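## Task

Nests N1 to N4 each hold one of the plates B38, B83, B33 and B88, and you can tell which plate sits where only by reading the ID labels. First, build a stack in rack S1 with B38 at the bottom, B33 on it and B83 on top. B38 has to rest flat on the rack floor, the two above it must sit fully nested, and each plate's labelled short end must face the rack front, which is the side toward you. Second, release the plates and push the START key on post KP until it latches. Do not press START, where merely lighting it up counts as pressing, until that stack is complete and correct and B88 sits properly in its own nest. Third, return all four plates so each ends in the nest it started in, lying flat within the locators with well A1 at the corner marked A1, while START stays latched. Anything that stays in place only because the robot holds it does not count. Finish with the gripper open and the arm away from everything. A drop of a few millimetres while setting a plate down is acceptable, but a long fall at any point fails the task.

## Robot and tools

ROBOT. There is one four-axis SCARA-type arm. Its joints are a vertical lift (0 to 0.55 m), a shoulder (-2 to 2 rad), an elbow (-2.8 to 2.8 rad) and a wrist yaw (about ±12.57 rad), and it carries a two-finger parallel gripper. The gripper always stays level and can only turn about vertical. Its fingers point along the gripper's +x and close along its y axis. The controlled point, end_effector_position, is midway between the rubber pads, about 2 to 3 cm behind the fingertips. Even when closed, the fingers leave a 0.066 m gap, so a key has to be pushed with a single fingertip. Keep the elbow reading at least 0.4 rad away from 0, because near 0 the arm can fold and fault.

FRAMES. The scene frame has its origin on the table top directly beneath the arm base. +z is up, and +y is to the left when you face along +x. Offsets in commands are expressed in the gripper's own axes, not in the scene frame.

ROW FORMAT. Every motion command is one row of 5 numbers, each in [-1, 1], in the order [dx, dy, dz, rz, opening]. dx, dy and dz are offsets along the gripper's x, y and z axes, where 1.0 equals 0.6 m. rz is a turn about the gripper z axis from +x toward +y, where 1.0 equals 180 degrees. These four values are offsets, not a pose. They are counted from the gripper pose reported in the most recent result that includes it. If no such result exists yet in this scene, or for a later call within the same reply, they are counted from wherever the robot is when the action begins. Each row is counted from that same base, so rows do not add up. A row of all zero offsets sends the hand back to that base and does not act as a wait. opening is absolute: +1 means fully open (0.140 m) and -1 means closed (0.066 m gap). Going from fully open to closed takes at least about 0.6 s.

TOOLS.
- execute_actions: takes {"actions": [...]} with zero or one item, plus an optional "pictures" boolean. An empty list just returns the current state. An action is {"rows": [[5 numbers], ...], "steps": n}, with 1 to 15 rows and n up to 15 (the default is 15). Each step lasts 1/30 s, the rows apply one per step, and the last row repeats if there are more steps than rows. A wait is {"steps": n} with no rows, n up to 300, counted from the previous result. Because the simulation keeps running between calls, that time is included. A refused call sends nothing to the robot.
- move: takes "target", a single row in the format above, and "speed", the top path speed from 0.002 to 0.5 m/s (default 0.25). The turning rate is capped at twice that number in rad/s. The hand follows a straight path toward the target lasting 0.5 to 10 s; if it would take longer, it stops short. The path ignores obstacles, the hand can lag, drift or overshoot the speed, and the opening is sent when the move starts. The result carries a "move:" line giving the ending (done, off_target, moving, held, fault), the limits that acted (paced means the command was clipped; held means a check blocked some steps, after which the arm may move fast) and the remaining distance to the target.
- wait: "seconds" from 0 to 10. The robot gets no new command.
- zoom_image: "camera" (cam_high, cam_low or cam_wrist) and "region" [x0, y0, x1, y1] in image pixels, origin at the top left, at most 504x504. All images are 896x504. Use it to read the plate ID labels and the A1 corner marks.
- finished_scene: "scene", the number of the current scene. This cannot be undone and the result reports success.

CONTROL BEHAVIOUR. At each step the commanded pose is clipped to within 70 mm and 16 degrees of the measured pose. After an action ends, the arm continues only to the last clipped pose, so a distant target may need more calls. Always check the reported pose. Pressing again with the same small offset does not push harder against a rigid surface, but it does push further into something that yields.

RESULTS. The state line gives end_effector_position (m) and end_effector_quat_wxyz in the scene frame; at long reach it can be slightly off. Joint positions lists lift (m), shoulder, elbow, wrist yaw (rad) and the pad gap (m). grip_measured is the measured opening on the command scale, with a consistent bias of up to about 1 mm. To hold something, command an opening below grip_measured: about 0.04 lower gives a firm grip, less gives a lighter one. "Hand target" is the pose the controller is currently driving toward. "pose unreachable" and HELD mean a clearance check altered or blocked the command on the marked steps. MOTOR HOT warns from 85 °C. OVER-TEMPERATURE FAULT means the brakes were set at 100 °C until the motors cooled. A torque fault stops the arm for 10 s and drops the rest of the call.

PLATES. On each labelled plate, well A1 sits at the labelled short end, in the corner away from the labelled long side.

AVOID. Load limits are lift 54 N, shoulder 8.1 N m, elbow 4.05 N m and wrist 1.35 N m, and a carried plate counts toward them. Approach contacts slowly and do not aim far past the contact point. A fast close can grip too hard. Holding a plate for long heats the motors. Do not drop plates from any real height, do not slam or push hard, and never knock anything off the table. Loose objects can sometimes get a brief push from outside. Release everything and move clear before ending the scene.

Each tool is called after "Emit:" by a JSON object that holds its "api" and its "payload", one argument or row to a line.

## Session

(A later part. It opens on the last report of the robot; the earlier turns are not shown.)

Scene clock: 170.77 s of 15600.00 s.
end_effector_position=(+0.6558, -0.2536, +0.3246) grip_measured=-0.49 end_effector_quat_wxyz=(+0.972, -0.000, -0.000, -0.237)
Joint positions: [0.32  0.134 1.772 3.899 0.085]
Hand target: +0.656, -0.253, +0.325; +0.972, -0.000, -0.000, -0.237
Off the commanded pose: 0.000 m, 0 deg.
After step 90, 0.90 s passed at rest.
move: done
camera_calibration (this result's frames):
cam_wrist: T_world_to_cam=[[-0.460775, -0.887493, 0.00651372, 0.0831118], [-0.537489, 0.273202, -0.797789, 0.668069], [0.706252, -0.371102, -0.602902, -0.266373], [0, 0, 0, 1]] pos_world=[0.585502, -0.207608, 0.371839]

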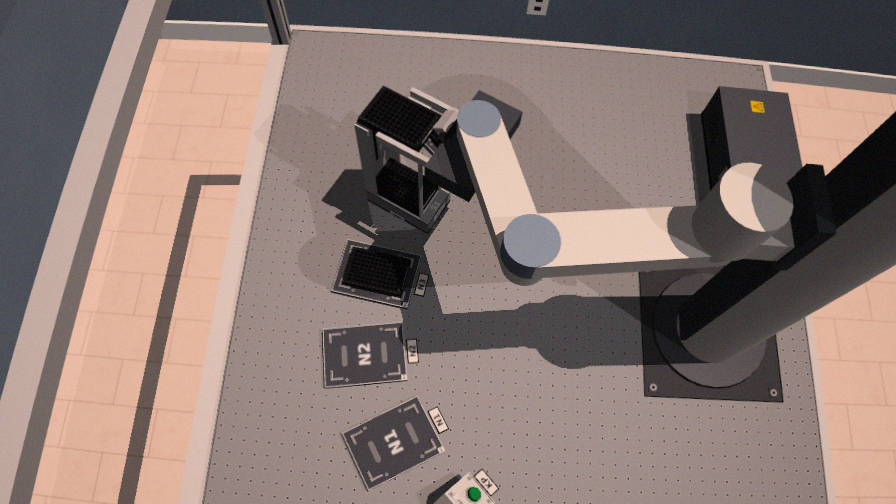

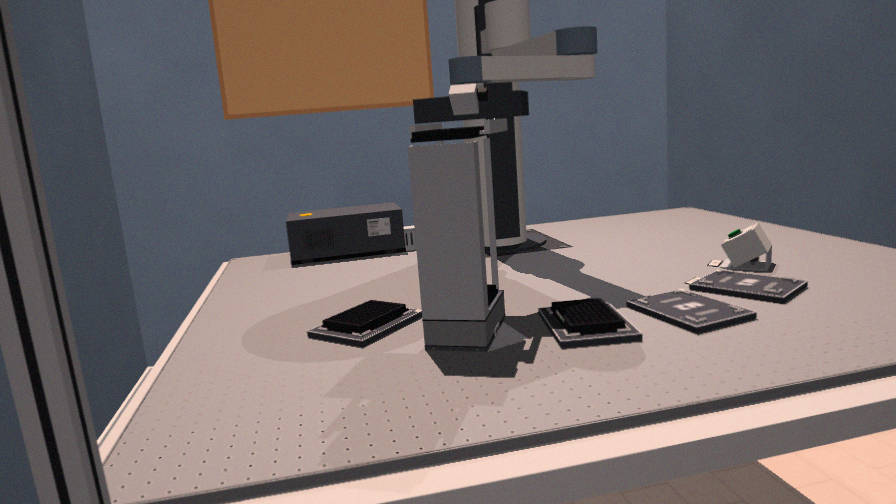

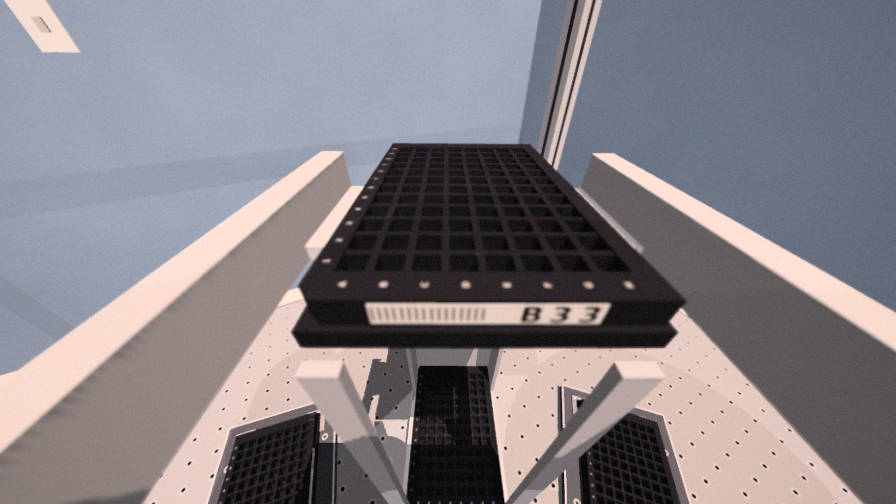

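Emit:
{"api": "move", "payload": {
  "target": [0,0,-0.018,0,-0.6],
  "speed": 0.008
}}

Scene clock: 176.17 s of 15600.00 s.
end_effector_position=(+0.6558, -0.2536, +0.3138) grip_measured=-0.49 end_effector_quat_wxyz=(+0.972, -0.000, -0.000, -0.237)
Joint positions: [0.309 0.134 1.772 3.899 0.085]
Hand target: +0.656, -0.254, +0.314; +0.972, -0.000, -0.000, -0.237
Off the commanded pose: 0.000 m, 0 deg.
After step 90, 0.83 s passed at rest.
move: done
camera_calibration (this result's frames):
cam_wrist: T_world_to_cam=[[-0.460768, -0.887497, 0.00651372, 0.0831828], [-0.537491, 0.273197, -0.797789, 0.65946], [0.706255, -0.371096, -0.602902, -0.27288], [0, 0, 0, 1]] pos_world=[0.585505, -0.207603, 0.361048]

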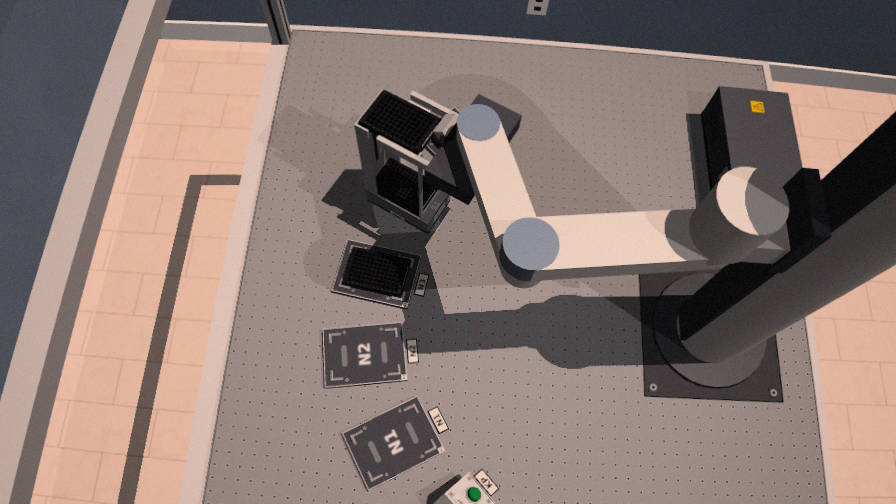

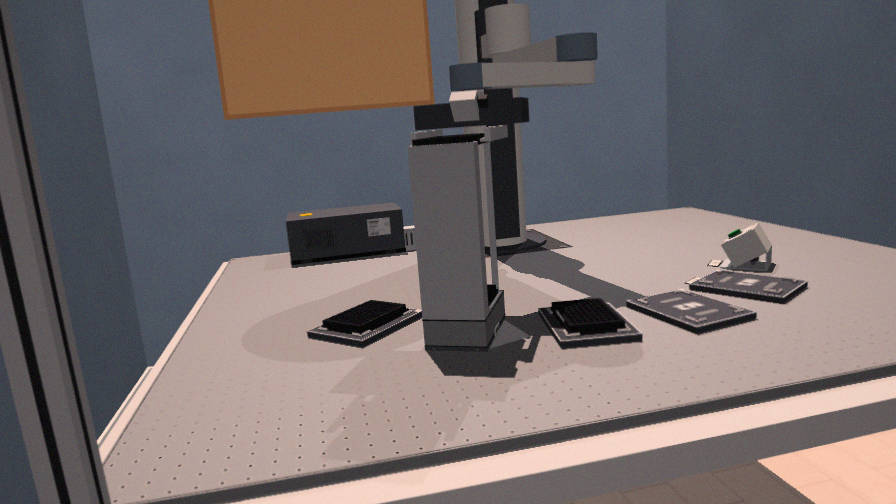

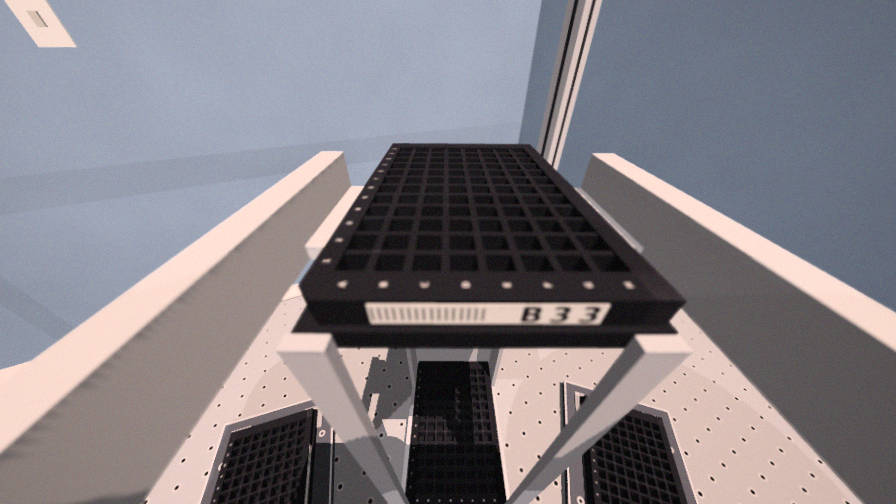

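Emit:
{"api": "move", "payload": {
  "target": [0,0,-0.373,0,-0.6],
  "speed": 0.1
}}

Emit:
{"api": "move", "payload": {
  "target": [0,0,-0.012,0,-0.6],
  "speed": 0.006
}}

Scene clock: 181.73 s of 15600.00 s.
end_effector_position=(+0.6558, -0.2536, +0.0900) grip_measured=-0.49 end_effector_quat_wxyz=(+0.972, -0.000, -0.000, -0.237)
Joint positions: [0.085 0.134 1.772 3.899 0.085]
Hand target: +0.656, -0.254, +0.090; +0.972, -0.000, -0.000, -0.237
Off the commanded pose: 0.000 m, 0 deg.
After step 90, 0.03 s passed at rest.
move: done
camera_calibration (this result's frames):
cam_wrist: T_world_to_cam=[[-0.460808, -0.887476, 0.00651372, 0.0846582], [-0.537479, 0.273222, -0.797789, 0.480845], [0.706239, -0.371128, -0.602902, -0.40785], [0, 0, 0, 1]] pos_world=[0.585495, -0.20761, 0.137168]

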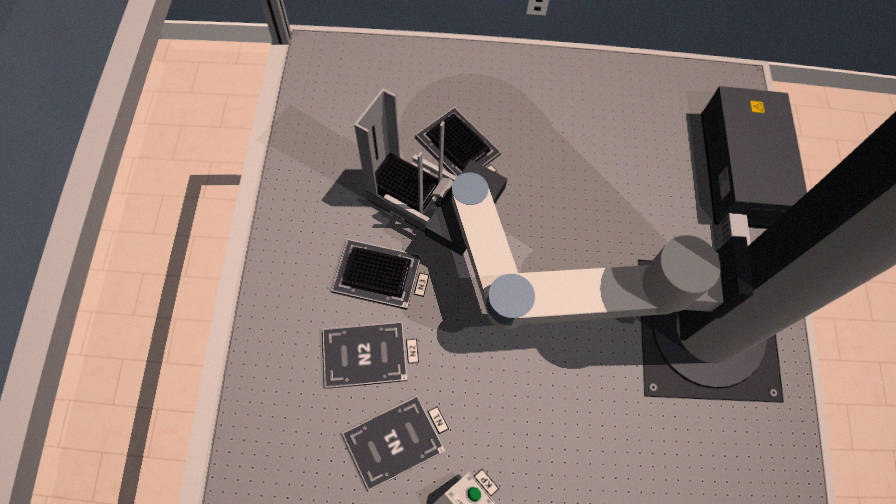

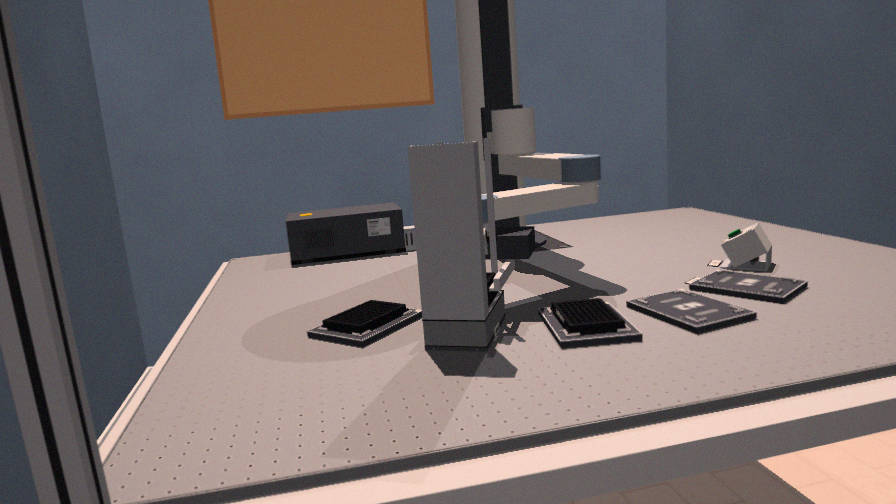

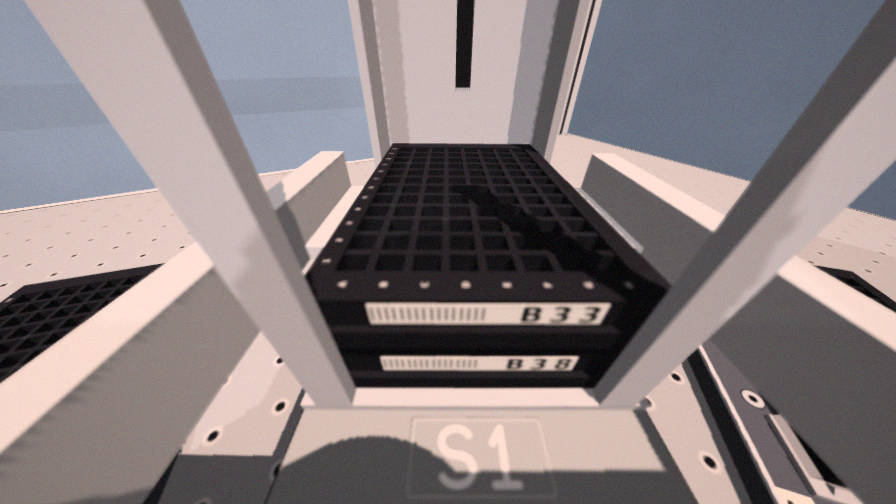

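Scene clock: 183.17 s of 15600.00 s.
end_effector_position=(+0.6558, -0.2536, +0.0828) grip_measured=-0.49 end_effector_quat_wxyz=(+0.972, -0.000, -0.000, -0.237)
Joint positions: [0.078 0.134 1.772 3.899 0.085]
Hand target: +0.656, -0.254, +0.083; +0.972, -0.000, -0.000, -0.237
Off the commanded pose: 0.000 m, 0 deg.
move: done
camera_calibration (this result's frames):
cam_wrist: T_world_to_cam=[[-0.460808, -0.887476, 0.00651372, 0.0847048], [-0.537479, 0.273222, -0.797789, 0.475126], [0.706239, -0.371128, -0.602902, -0.412172], [0, 0, 0, 1]] pos_world=[0.585495, -0.20761, 0.129999]

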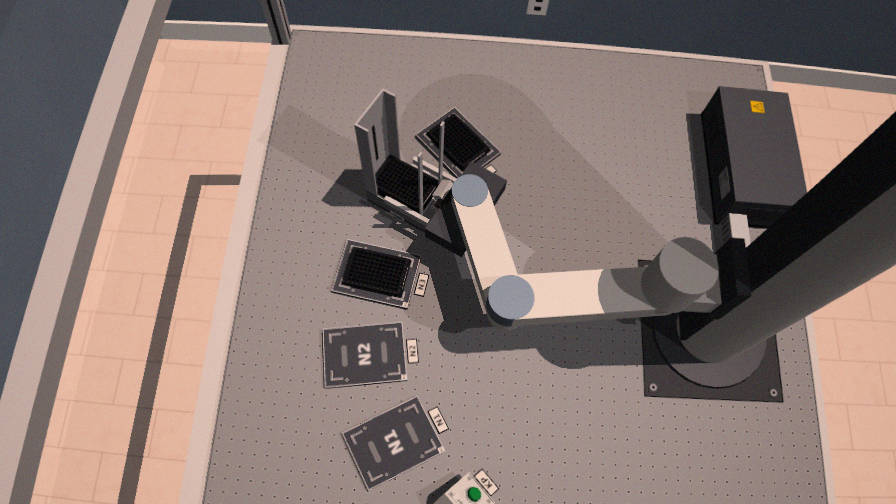

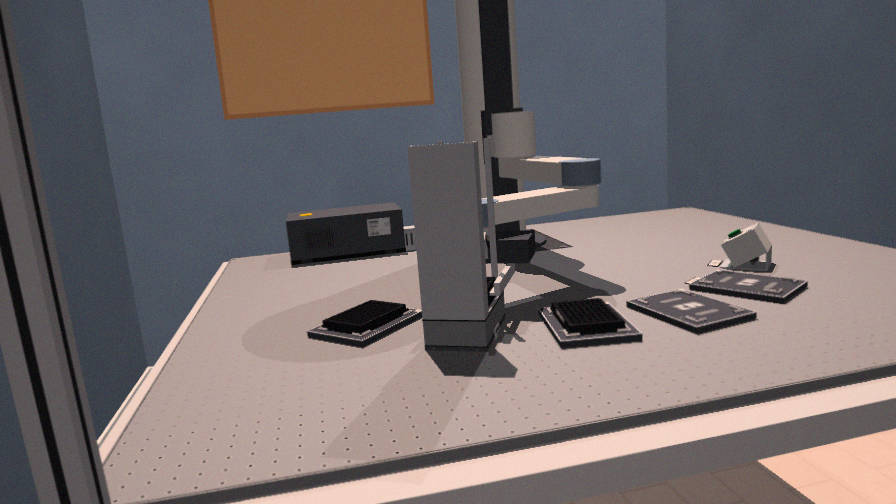

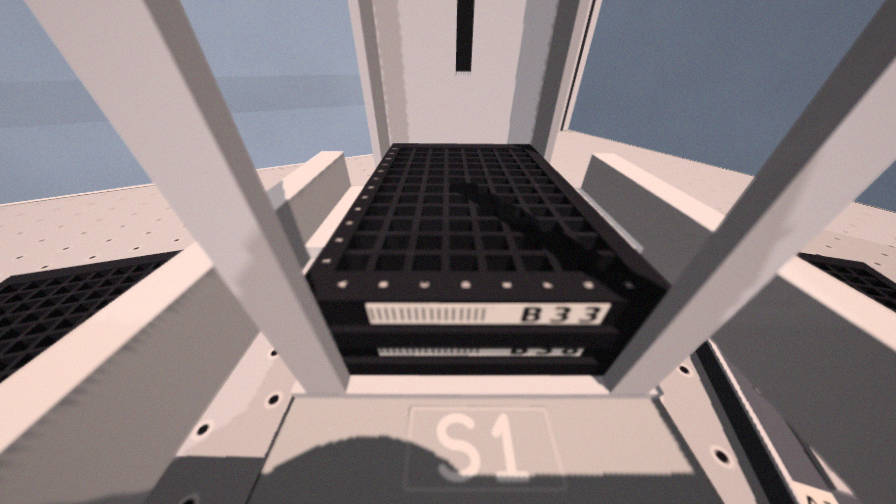

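Emit:
{"api": "move", "payload": {
  "target": [0,0,-0.0025,0,-0.6],
  "speed": 0.006
}}

Emit:
{"api": "move", "payload": {
  "target": [0,0,0,0,0.1]
}}

Emit:
{"api": "move", "payload": {
  "target": [-0.2,0,0,0,0.1],
  "speed": 0.15
}}

Emit:
{"api": "move", "payload": {
  "target": [0,0.3,0,0.0967,0.1]
}}

Scene clock: 189.23 s of 15600.00 s.
end_effector_position=(+0.6558, -0.2536, +0.0823) grip_measured=-0.49 end_effector_quat_wxyz=(+0.972, -0.000, -0.000, -0.237)
Joint positions: [0.077 0.134 1.772 3.899 0.085]
Hand target: +0.656, -0.254, +0.081; +0.972, -0.000, -0.000, -0.237
Off the commanded pose: 0.001 m, 0 deg.
After step 90, 2.37 s passed at rest.
move: done
camera_calibration (this result's frames):
cam_wrist: T_world_to_cam=[[-0.460735, -0.887514, 0.00651372, 0.0846545], [-0.537501, 0.273178, -0.797789, 0.474706], [0.706269, -0.371071, -0.602902, -0.412472], [0, 0, 0, 1]] pos_world=[0.585475, -0.207604, 0.129484]

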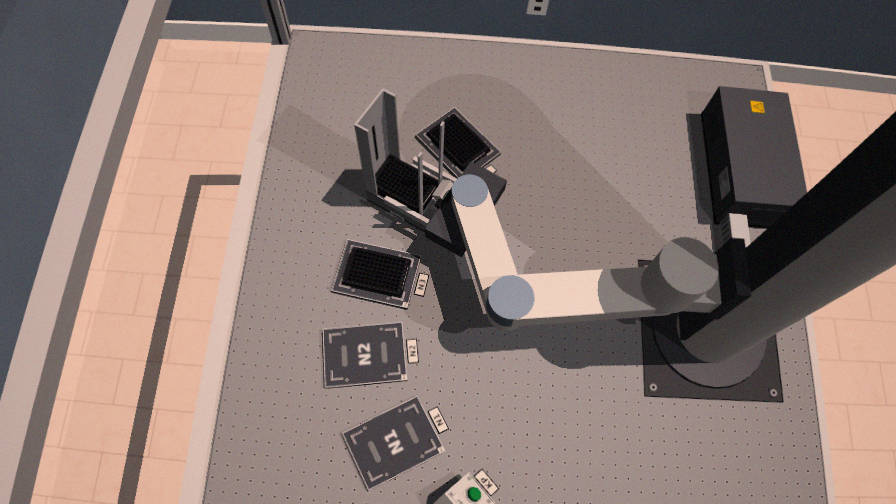

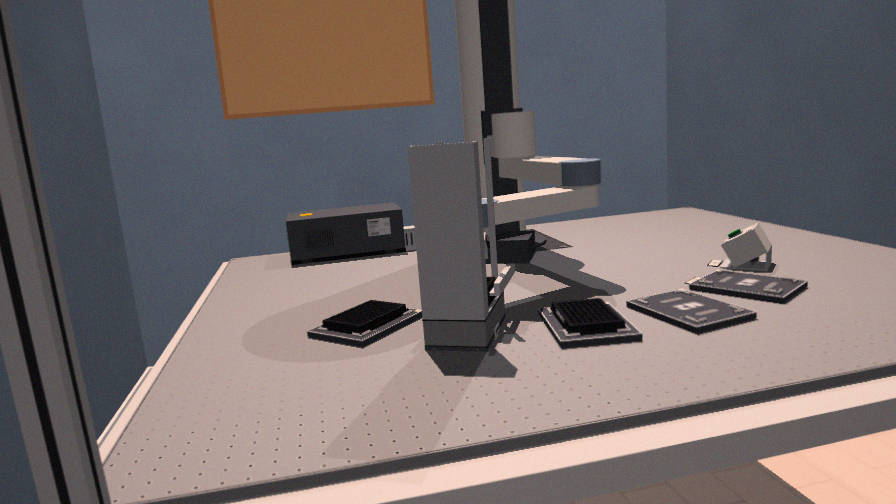

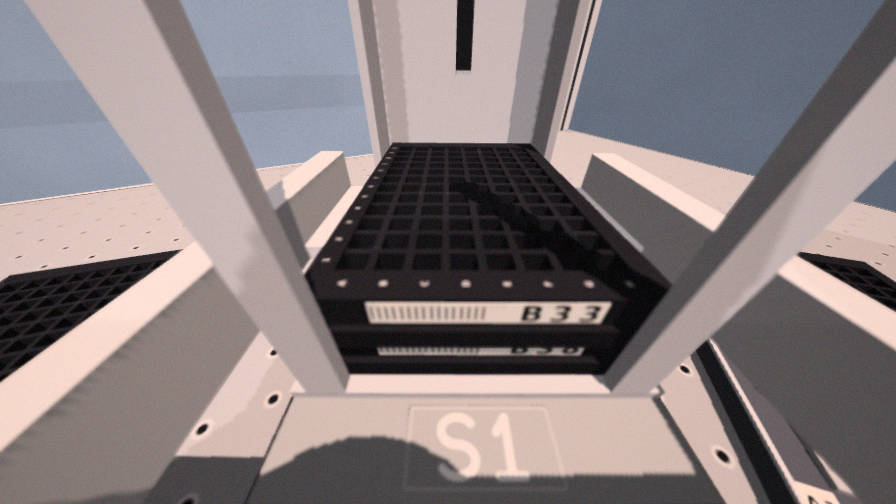

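Scene clock: 189.73 s of 15600.00 s.
end_effector_position=(+0.6558, -0.2536, +0.0823) grip_measured=+0.10 end_effector_quat_wxyz=(+0.972, -0.000, -0.000, -0.237)
Joint positions: [0.077 0.134 1.772 3.899 0.107]
Hand target: +0.656, -0.254, +0.082; +0.972, -0.000, -0.000, -0.237
Off the commanded pose: 0.000 m, 0 deg.
move: done
camera_calibration (this result's frames):
cam_wrist: T_world_to_cam=[[-0.460718, -0.887523, 0.00651372, 0.0846458], [-0.537506, 0.273167, -0.797789, 0.474762], [0.706276, -0.371057, -0.602902, -0.412435], [0, 0, 0, 1]] pos_world=[0.585478, -0.207601, 0.12955]

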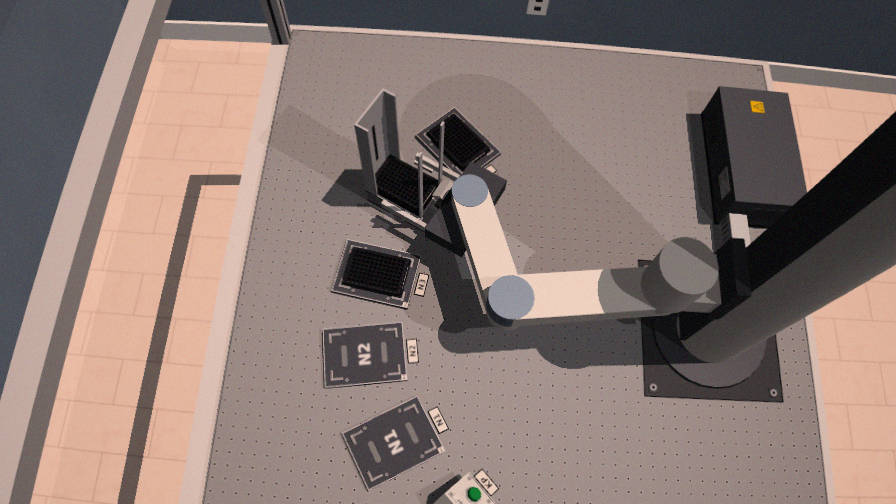

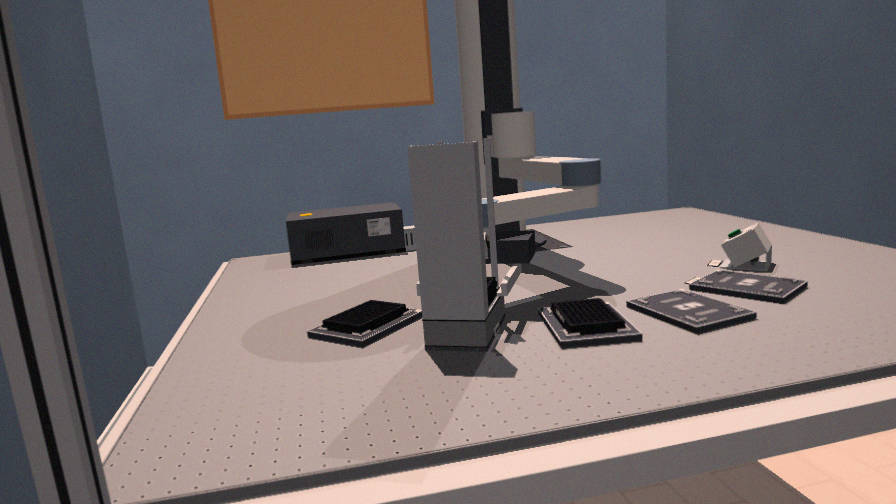

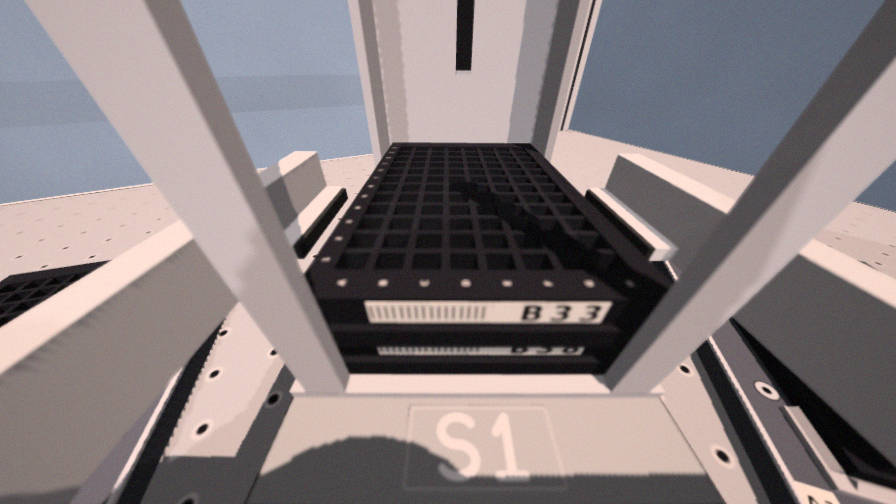

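Scene clock: 190.87 s of 15600.00 s.
end_effector_position=(+0.5492, -0.1984, +0.0823) grip_measured=+0.10 end_effector_quat_wxyz=(+0.972, -0.000, -0.000, -0.237)
Joint positions: [0.077 0.387 1.144 4.273 0.107]
Hand target: +0.549, -0.198, +0.082; +0.972, -0.000, -0.000, -0.237
Off the commanded pose: 0.000 m, 0 deg.
move: done
camera_calibration (this result's frames):
cam_wrist: T_world_to_cam=[[-0.460975, -0.887389, 0.00651372, 0.0846089], [-0.537427, 0.273323, -0.797789, 0.402384], [0.706169, -0.371261, -0.602902, -0.31667], [0, 0, 0, 1]] pos_world=[0.478877, -0.152467, 0.129546]

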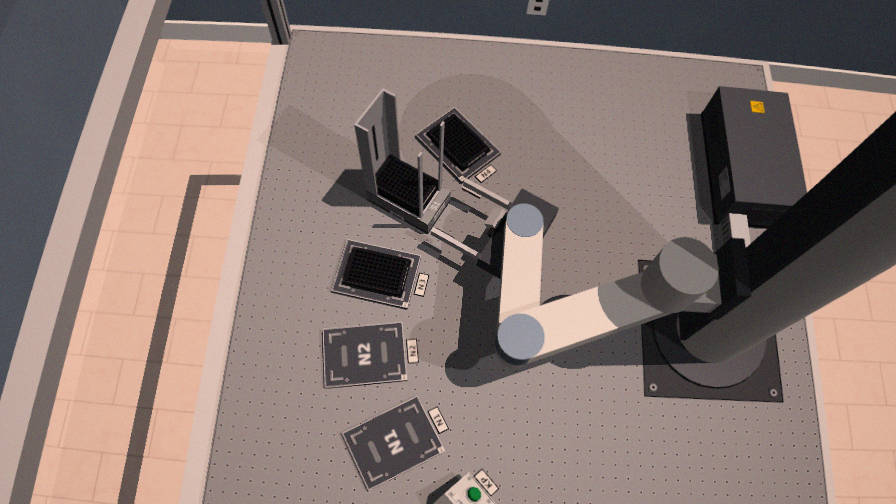

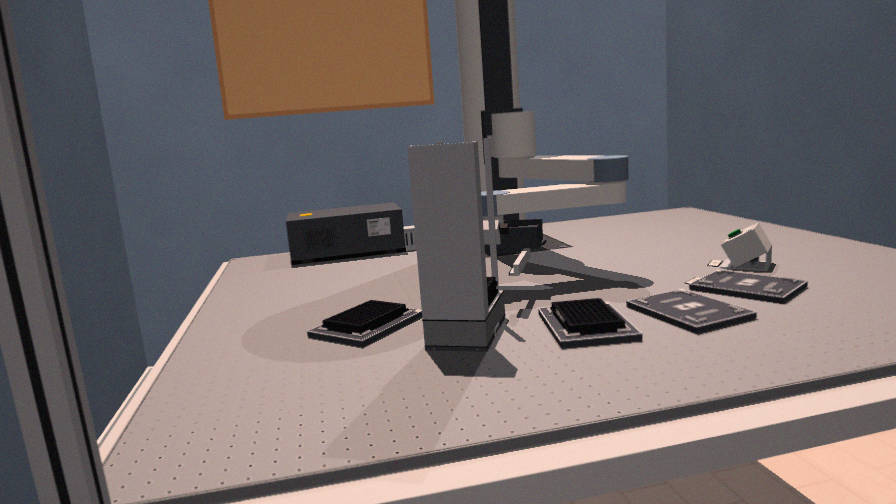

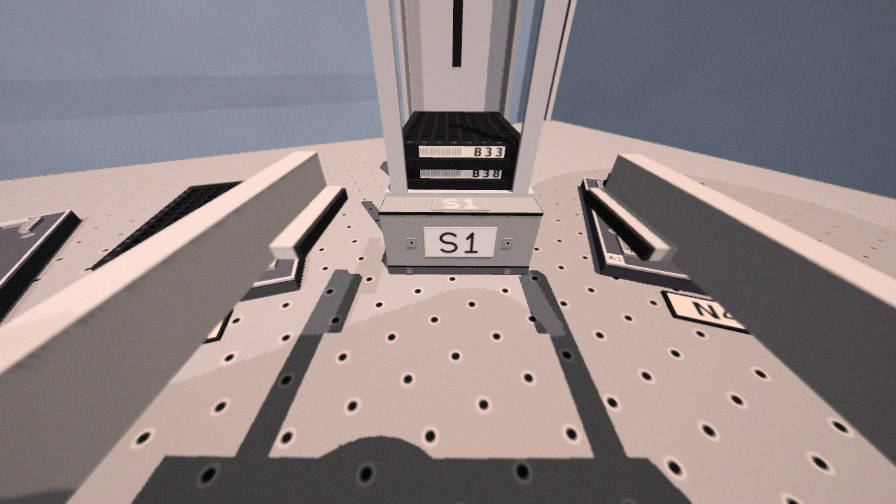

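Scene clock: 191.93 s of 15600.00 s.
end_effector_position=(+0.6320, -0.0384, +0.0823) grip_measured=+0.10 end_effector_quat_wxyz=(+0.996, -0.000, -0.000, -0.087)
Joint positions: [0.077 0.769 1.315 4.025 0.107]
Hand target: +0.632, -0.039, +0.082; +0.996, -0.000, -0.000, -0.087
Off the commanded pose: 0.000 m, 0 deg.
move: done
camera_calibration (this result's frames):
cam_wrist: T_world_to_cam=[[-0.173843, -0.984752, 0.00651372, 0.0795976], [-0.594637, 0.0996974, -0.797789, 0.432643], [0.784974, -0.142564, -0.602902, -0.356762], [0, 0, 0, 1]] pos_world=[0.551152, -0.0156107, 0.129546]

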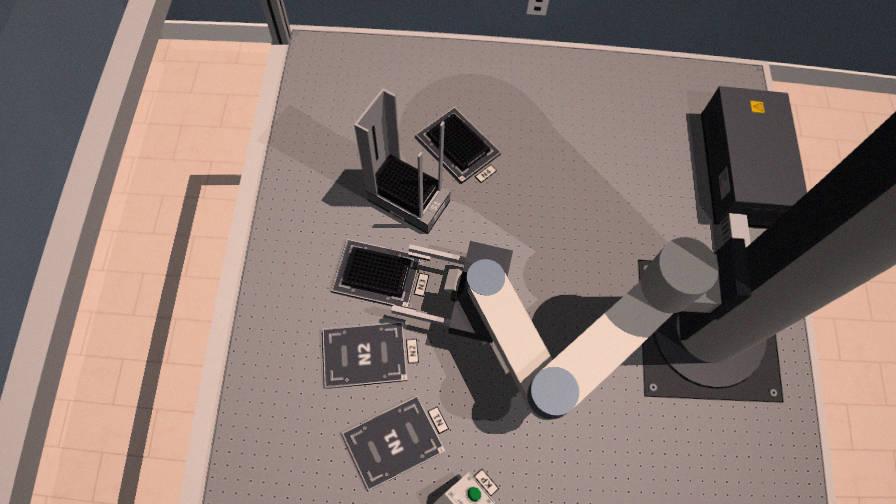

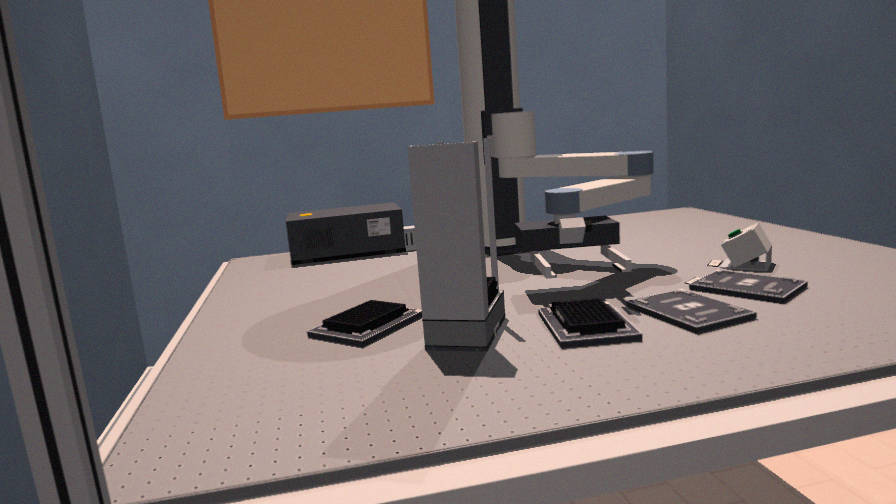

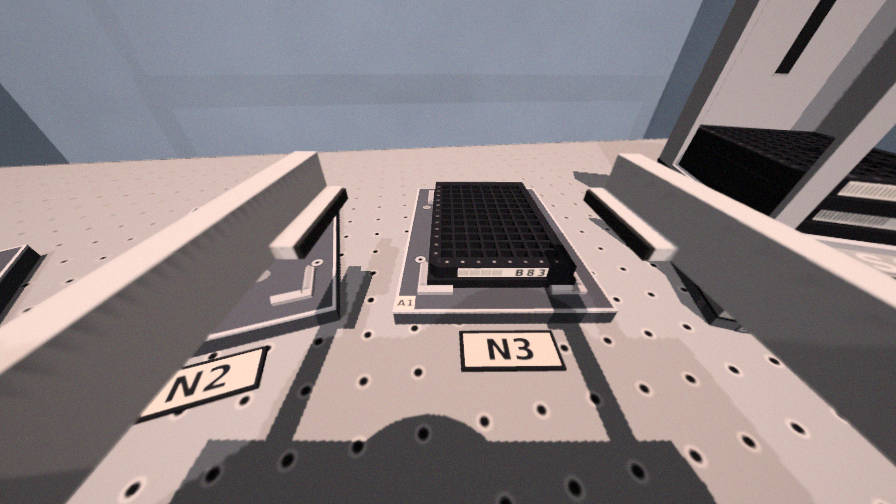

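Emit:
{"api": "execute_actions", "payload": {
  "actions": []
}}

Emit:
{"api": "move", "payload": {
  "target": [0.121,-0.036,-0.032,0,0.1]
}}

Emit:
{"api": "move", "payload": {
  "target": [0,0,-0.054,0,0.1],
  "speed": 0.05
}}

Scene clock: 201.97 s of 15600.00 s.
end_effector_position=(+0.6320, -0.0384, +0.0823) grip_measured=+0.10 end_effector_quat_wxyz=(+0.996, -0.000, -0.000, -0.087)
Joint positions: [0.077 0.769 1.315 4.025 0.107]
Hand target: +0.632, -0.039, +0.082; +0.996, -0.000, -0.000, -0.087
Off the commanded pose: 0.000 m, 0 deg.
Steps of this call (steps 1 to 90: nothing new was sent; then 7.03 s passed at rest). Readings (end_effector_position):
1: (+0.6320, -0.0384, +0.0823)
2: (+0.6320, -0.0384, +0.0823)
4: (+0.6320, -0.0384, +0.0823)
8: (+0.6320, -0.0384, +0.0823)
90: the state above
camera_calibration (this result's frames):
cam_wrist: T_world_to_cam=[[-0.173967, -0.98473, 0.00651372, 0.079633], [-0.594625, 0.0997719, -0.797789, 0.432631], [0.784957, -0.142662, -0.602902, -0.356746], [0, 0, 0, 1]] pos_world=[0.551137, -0.0156415, 0.129546]

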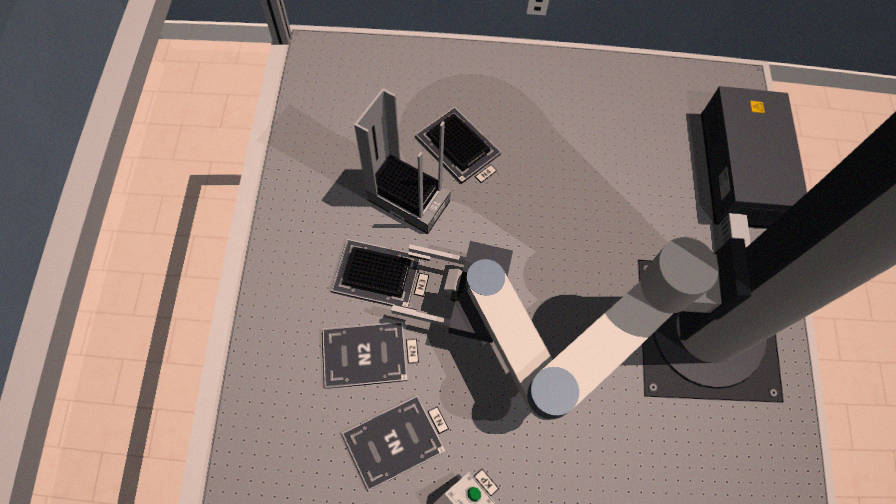

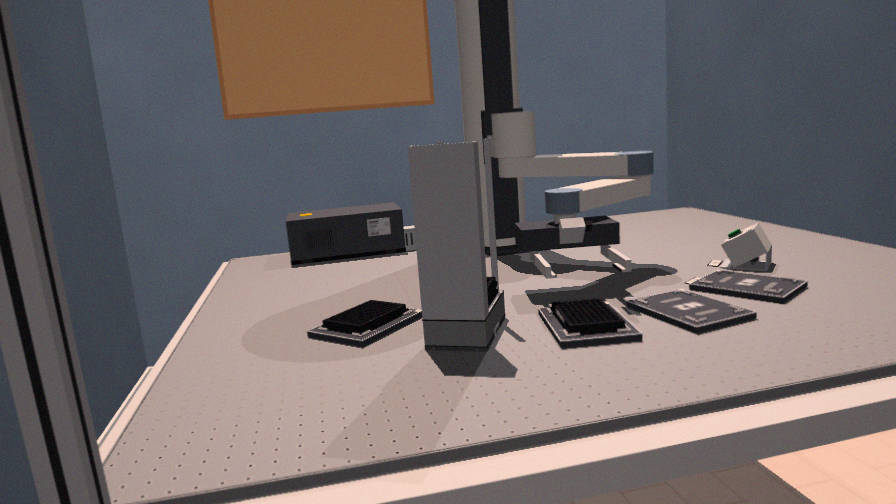

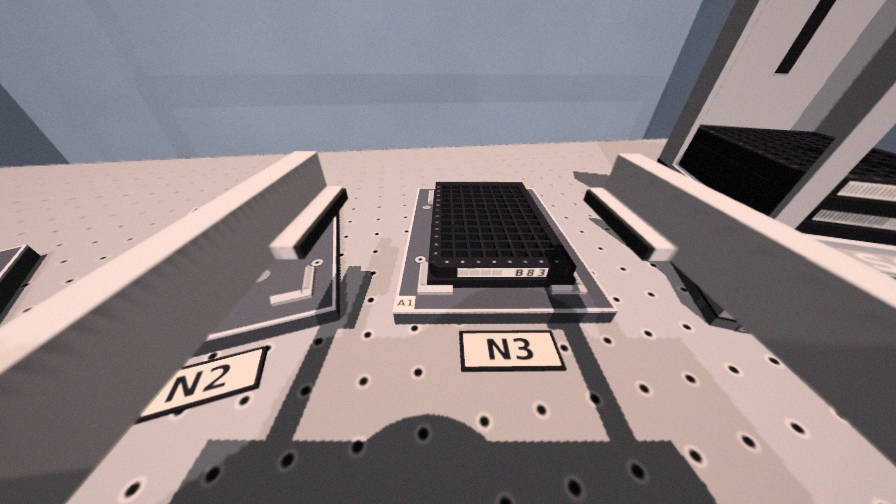

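Scene clock: 202.77 s of 15600.00 s.
end_effector_position=(+0.6997, -0.0723, +0.0631) grip_measured=+0.10 end_effector_quat_wxyz=(+0.996, -0.000, -0.000, -0.087)
Joint positions: [0.058 0.534 1.69  3.886 0.107]
Hand target: +0.700, -0.072, +0.063; +0.996, -0.000, -0.000, -0.087
Off the commanded pose: 0.000 m, 0 deg.
move: done
camera_calibration (this result's frames):
cam_wrist: T_world_to_cam=[[-0.173915, -0.984739, 0.00651372, 0.0581531], [-0.59463, 0.0997406, -0.797789, 0.460973], [0.784964, -0.142621, -0.602902, -0.42637], [0, 0, 0, 1]] pos_world=[0.618907, -0.0495212, 0.110321]

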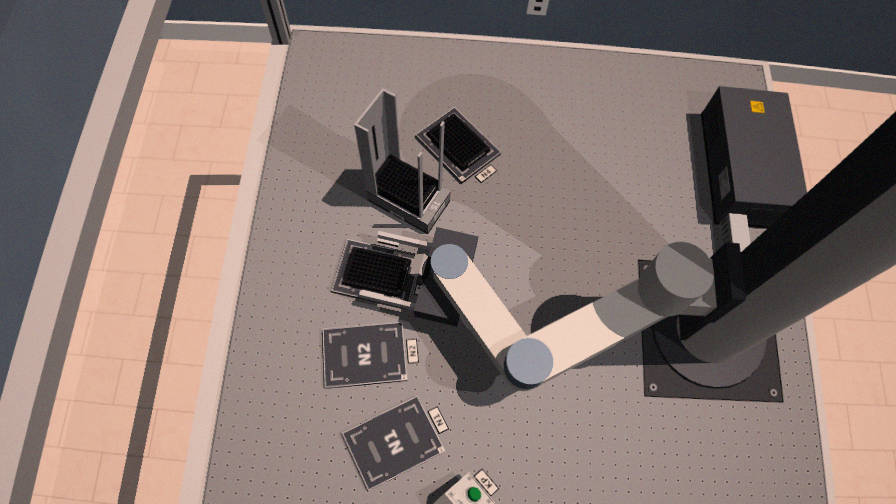

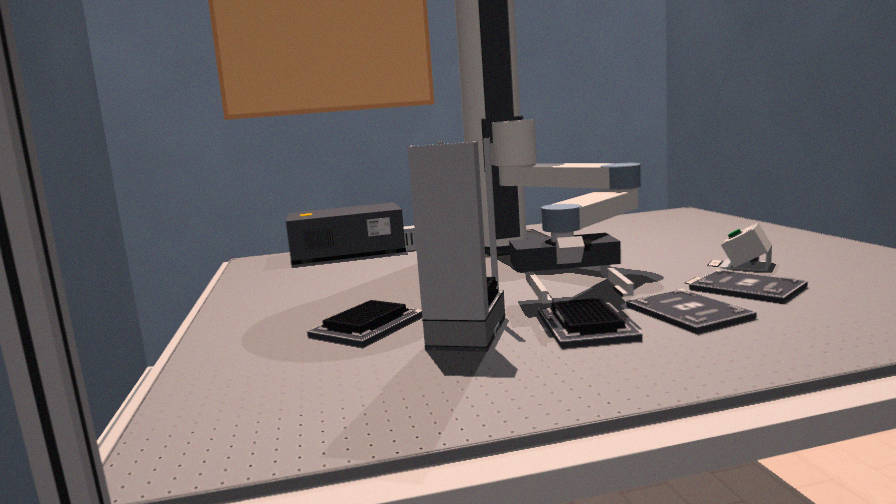

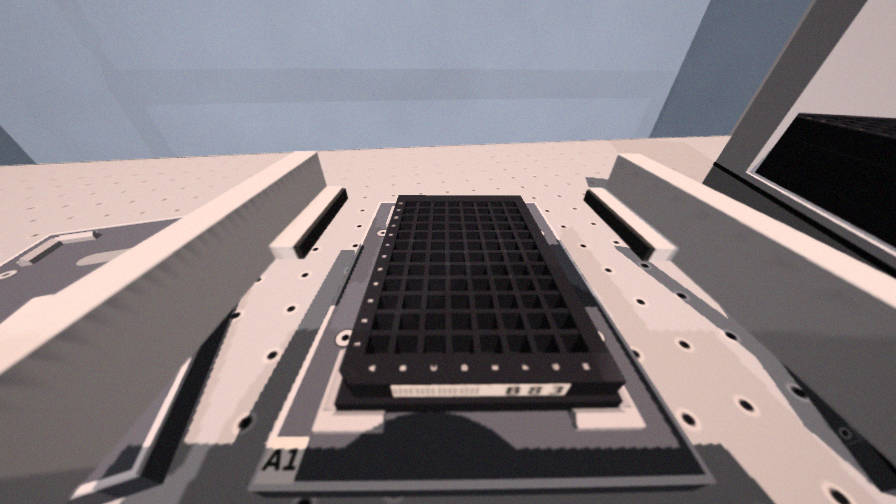

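Scene clock: 203.70 s of 15600.00 s.
end_effector_position=(+0.6997, -0.0723, +0.0307) grip_measured=+0.10 end_effector_quat_wxyz=(+0.996, -0.000, -0.000, -0.087)
Joint positions: [0.026 0.534 1.69  3.886 0.107]
Hand target: +0.700, -0.072, +0.031; +0.996, -0.000, -0.000, -0.087
Off the commanded pose: 0.000 m, 0 deg.
move: done
camera_calibration (this result's frames):
cam_wrist: T_world_to_cam=[[-0.173944, -0.984734, 0.00651372, 0.0583738], [-0.594627, 0.0997583, -0.797789, 0.435069], [0.78496, -0.142644, -0.602902, -0.445941], [0, 0, 0, 1]] pos_world=[0.618903, -0.0495298, 0.0778543]

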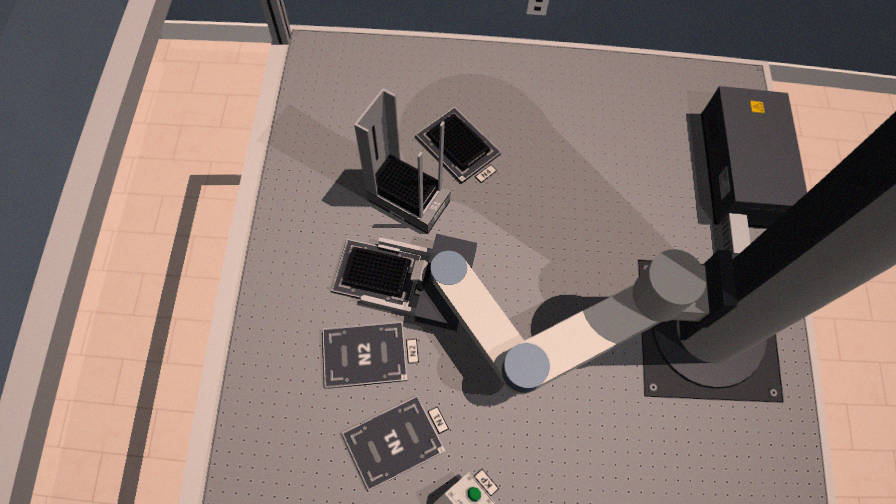

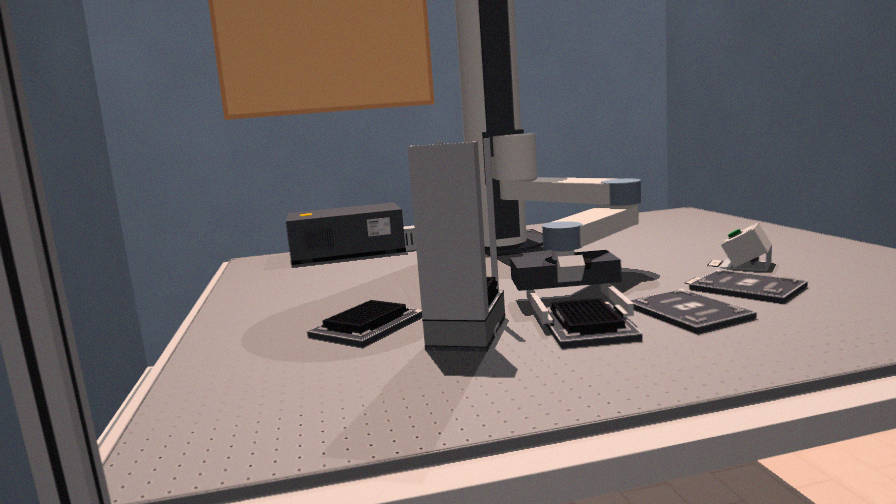

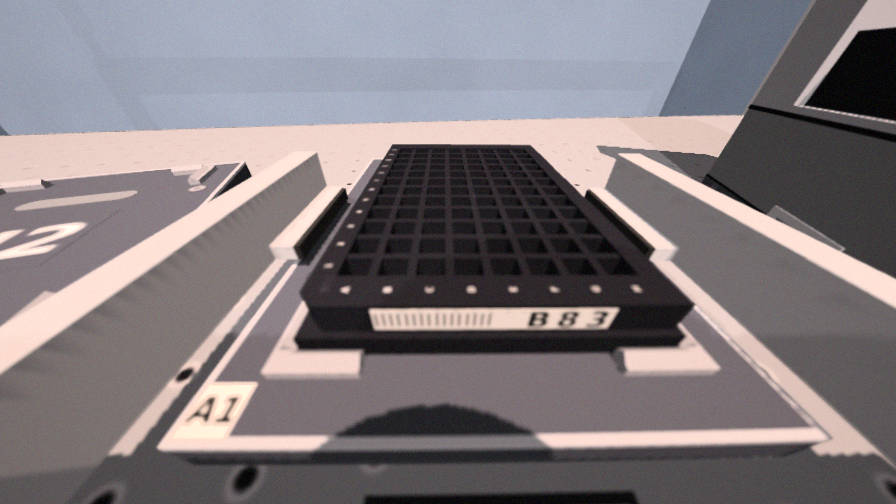

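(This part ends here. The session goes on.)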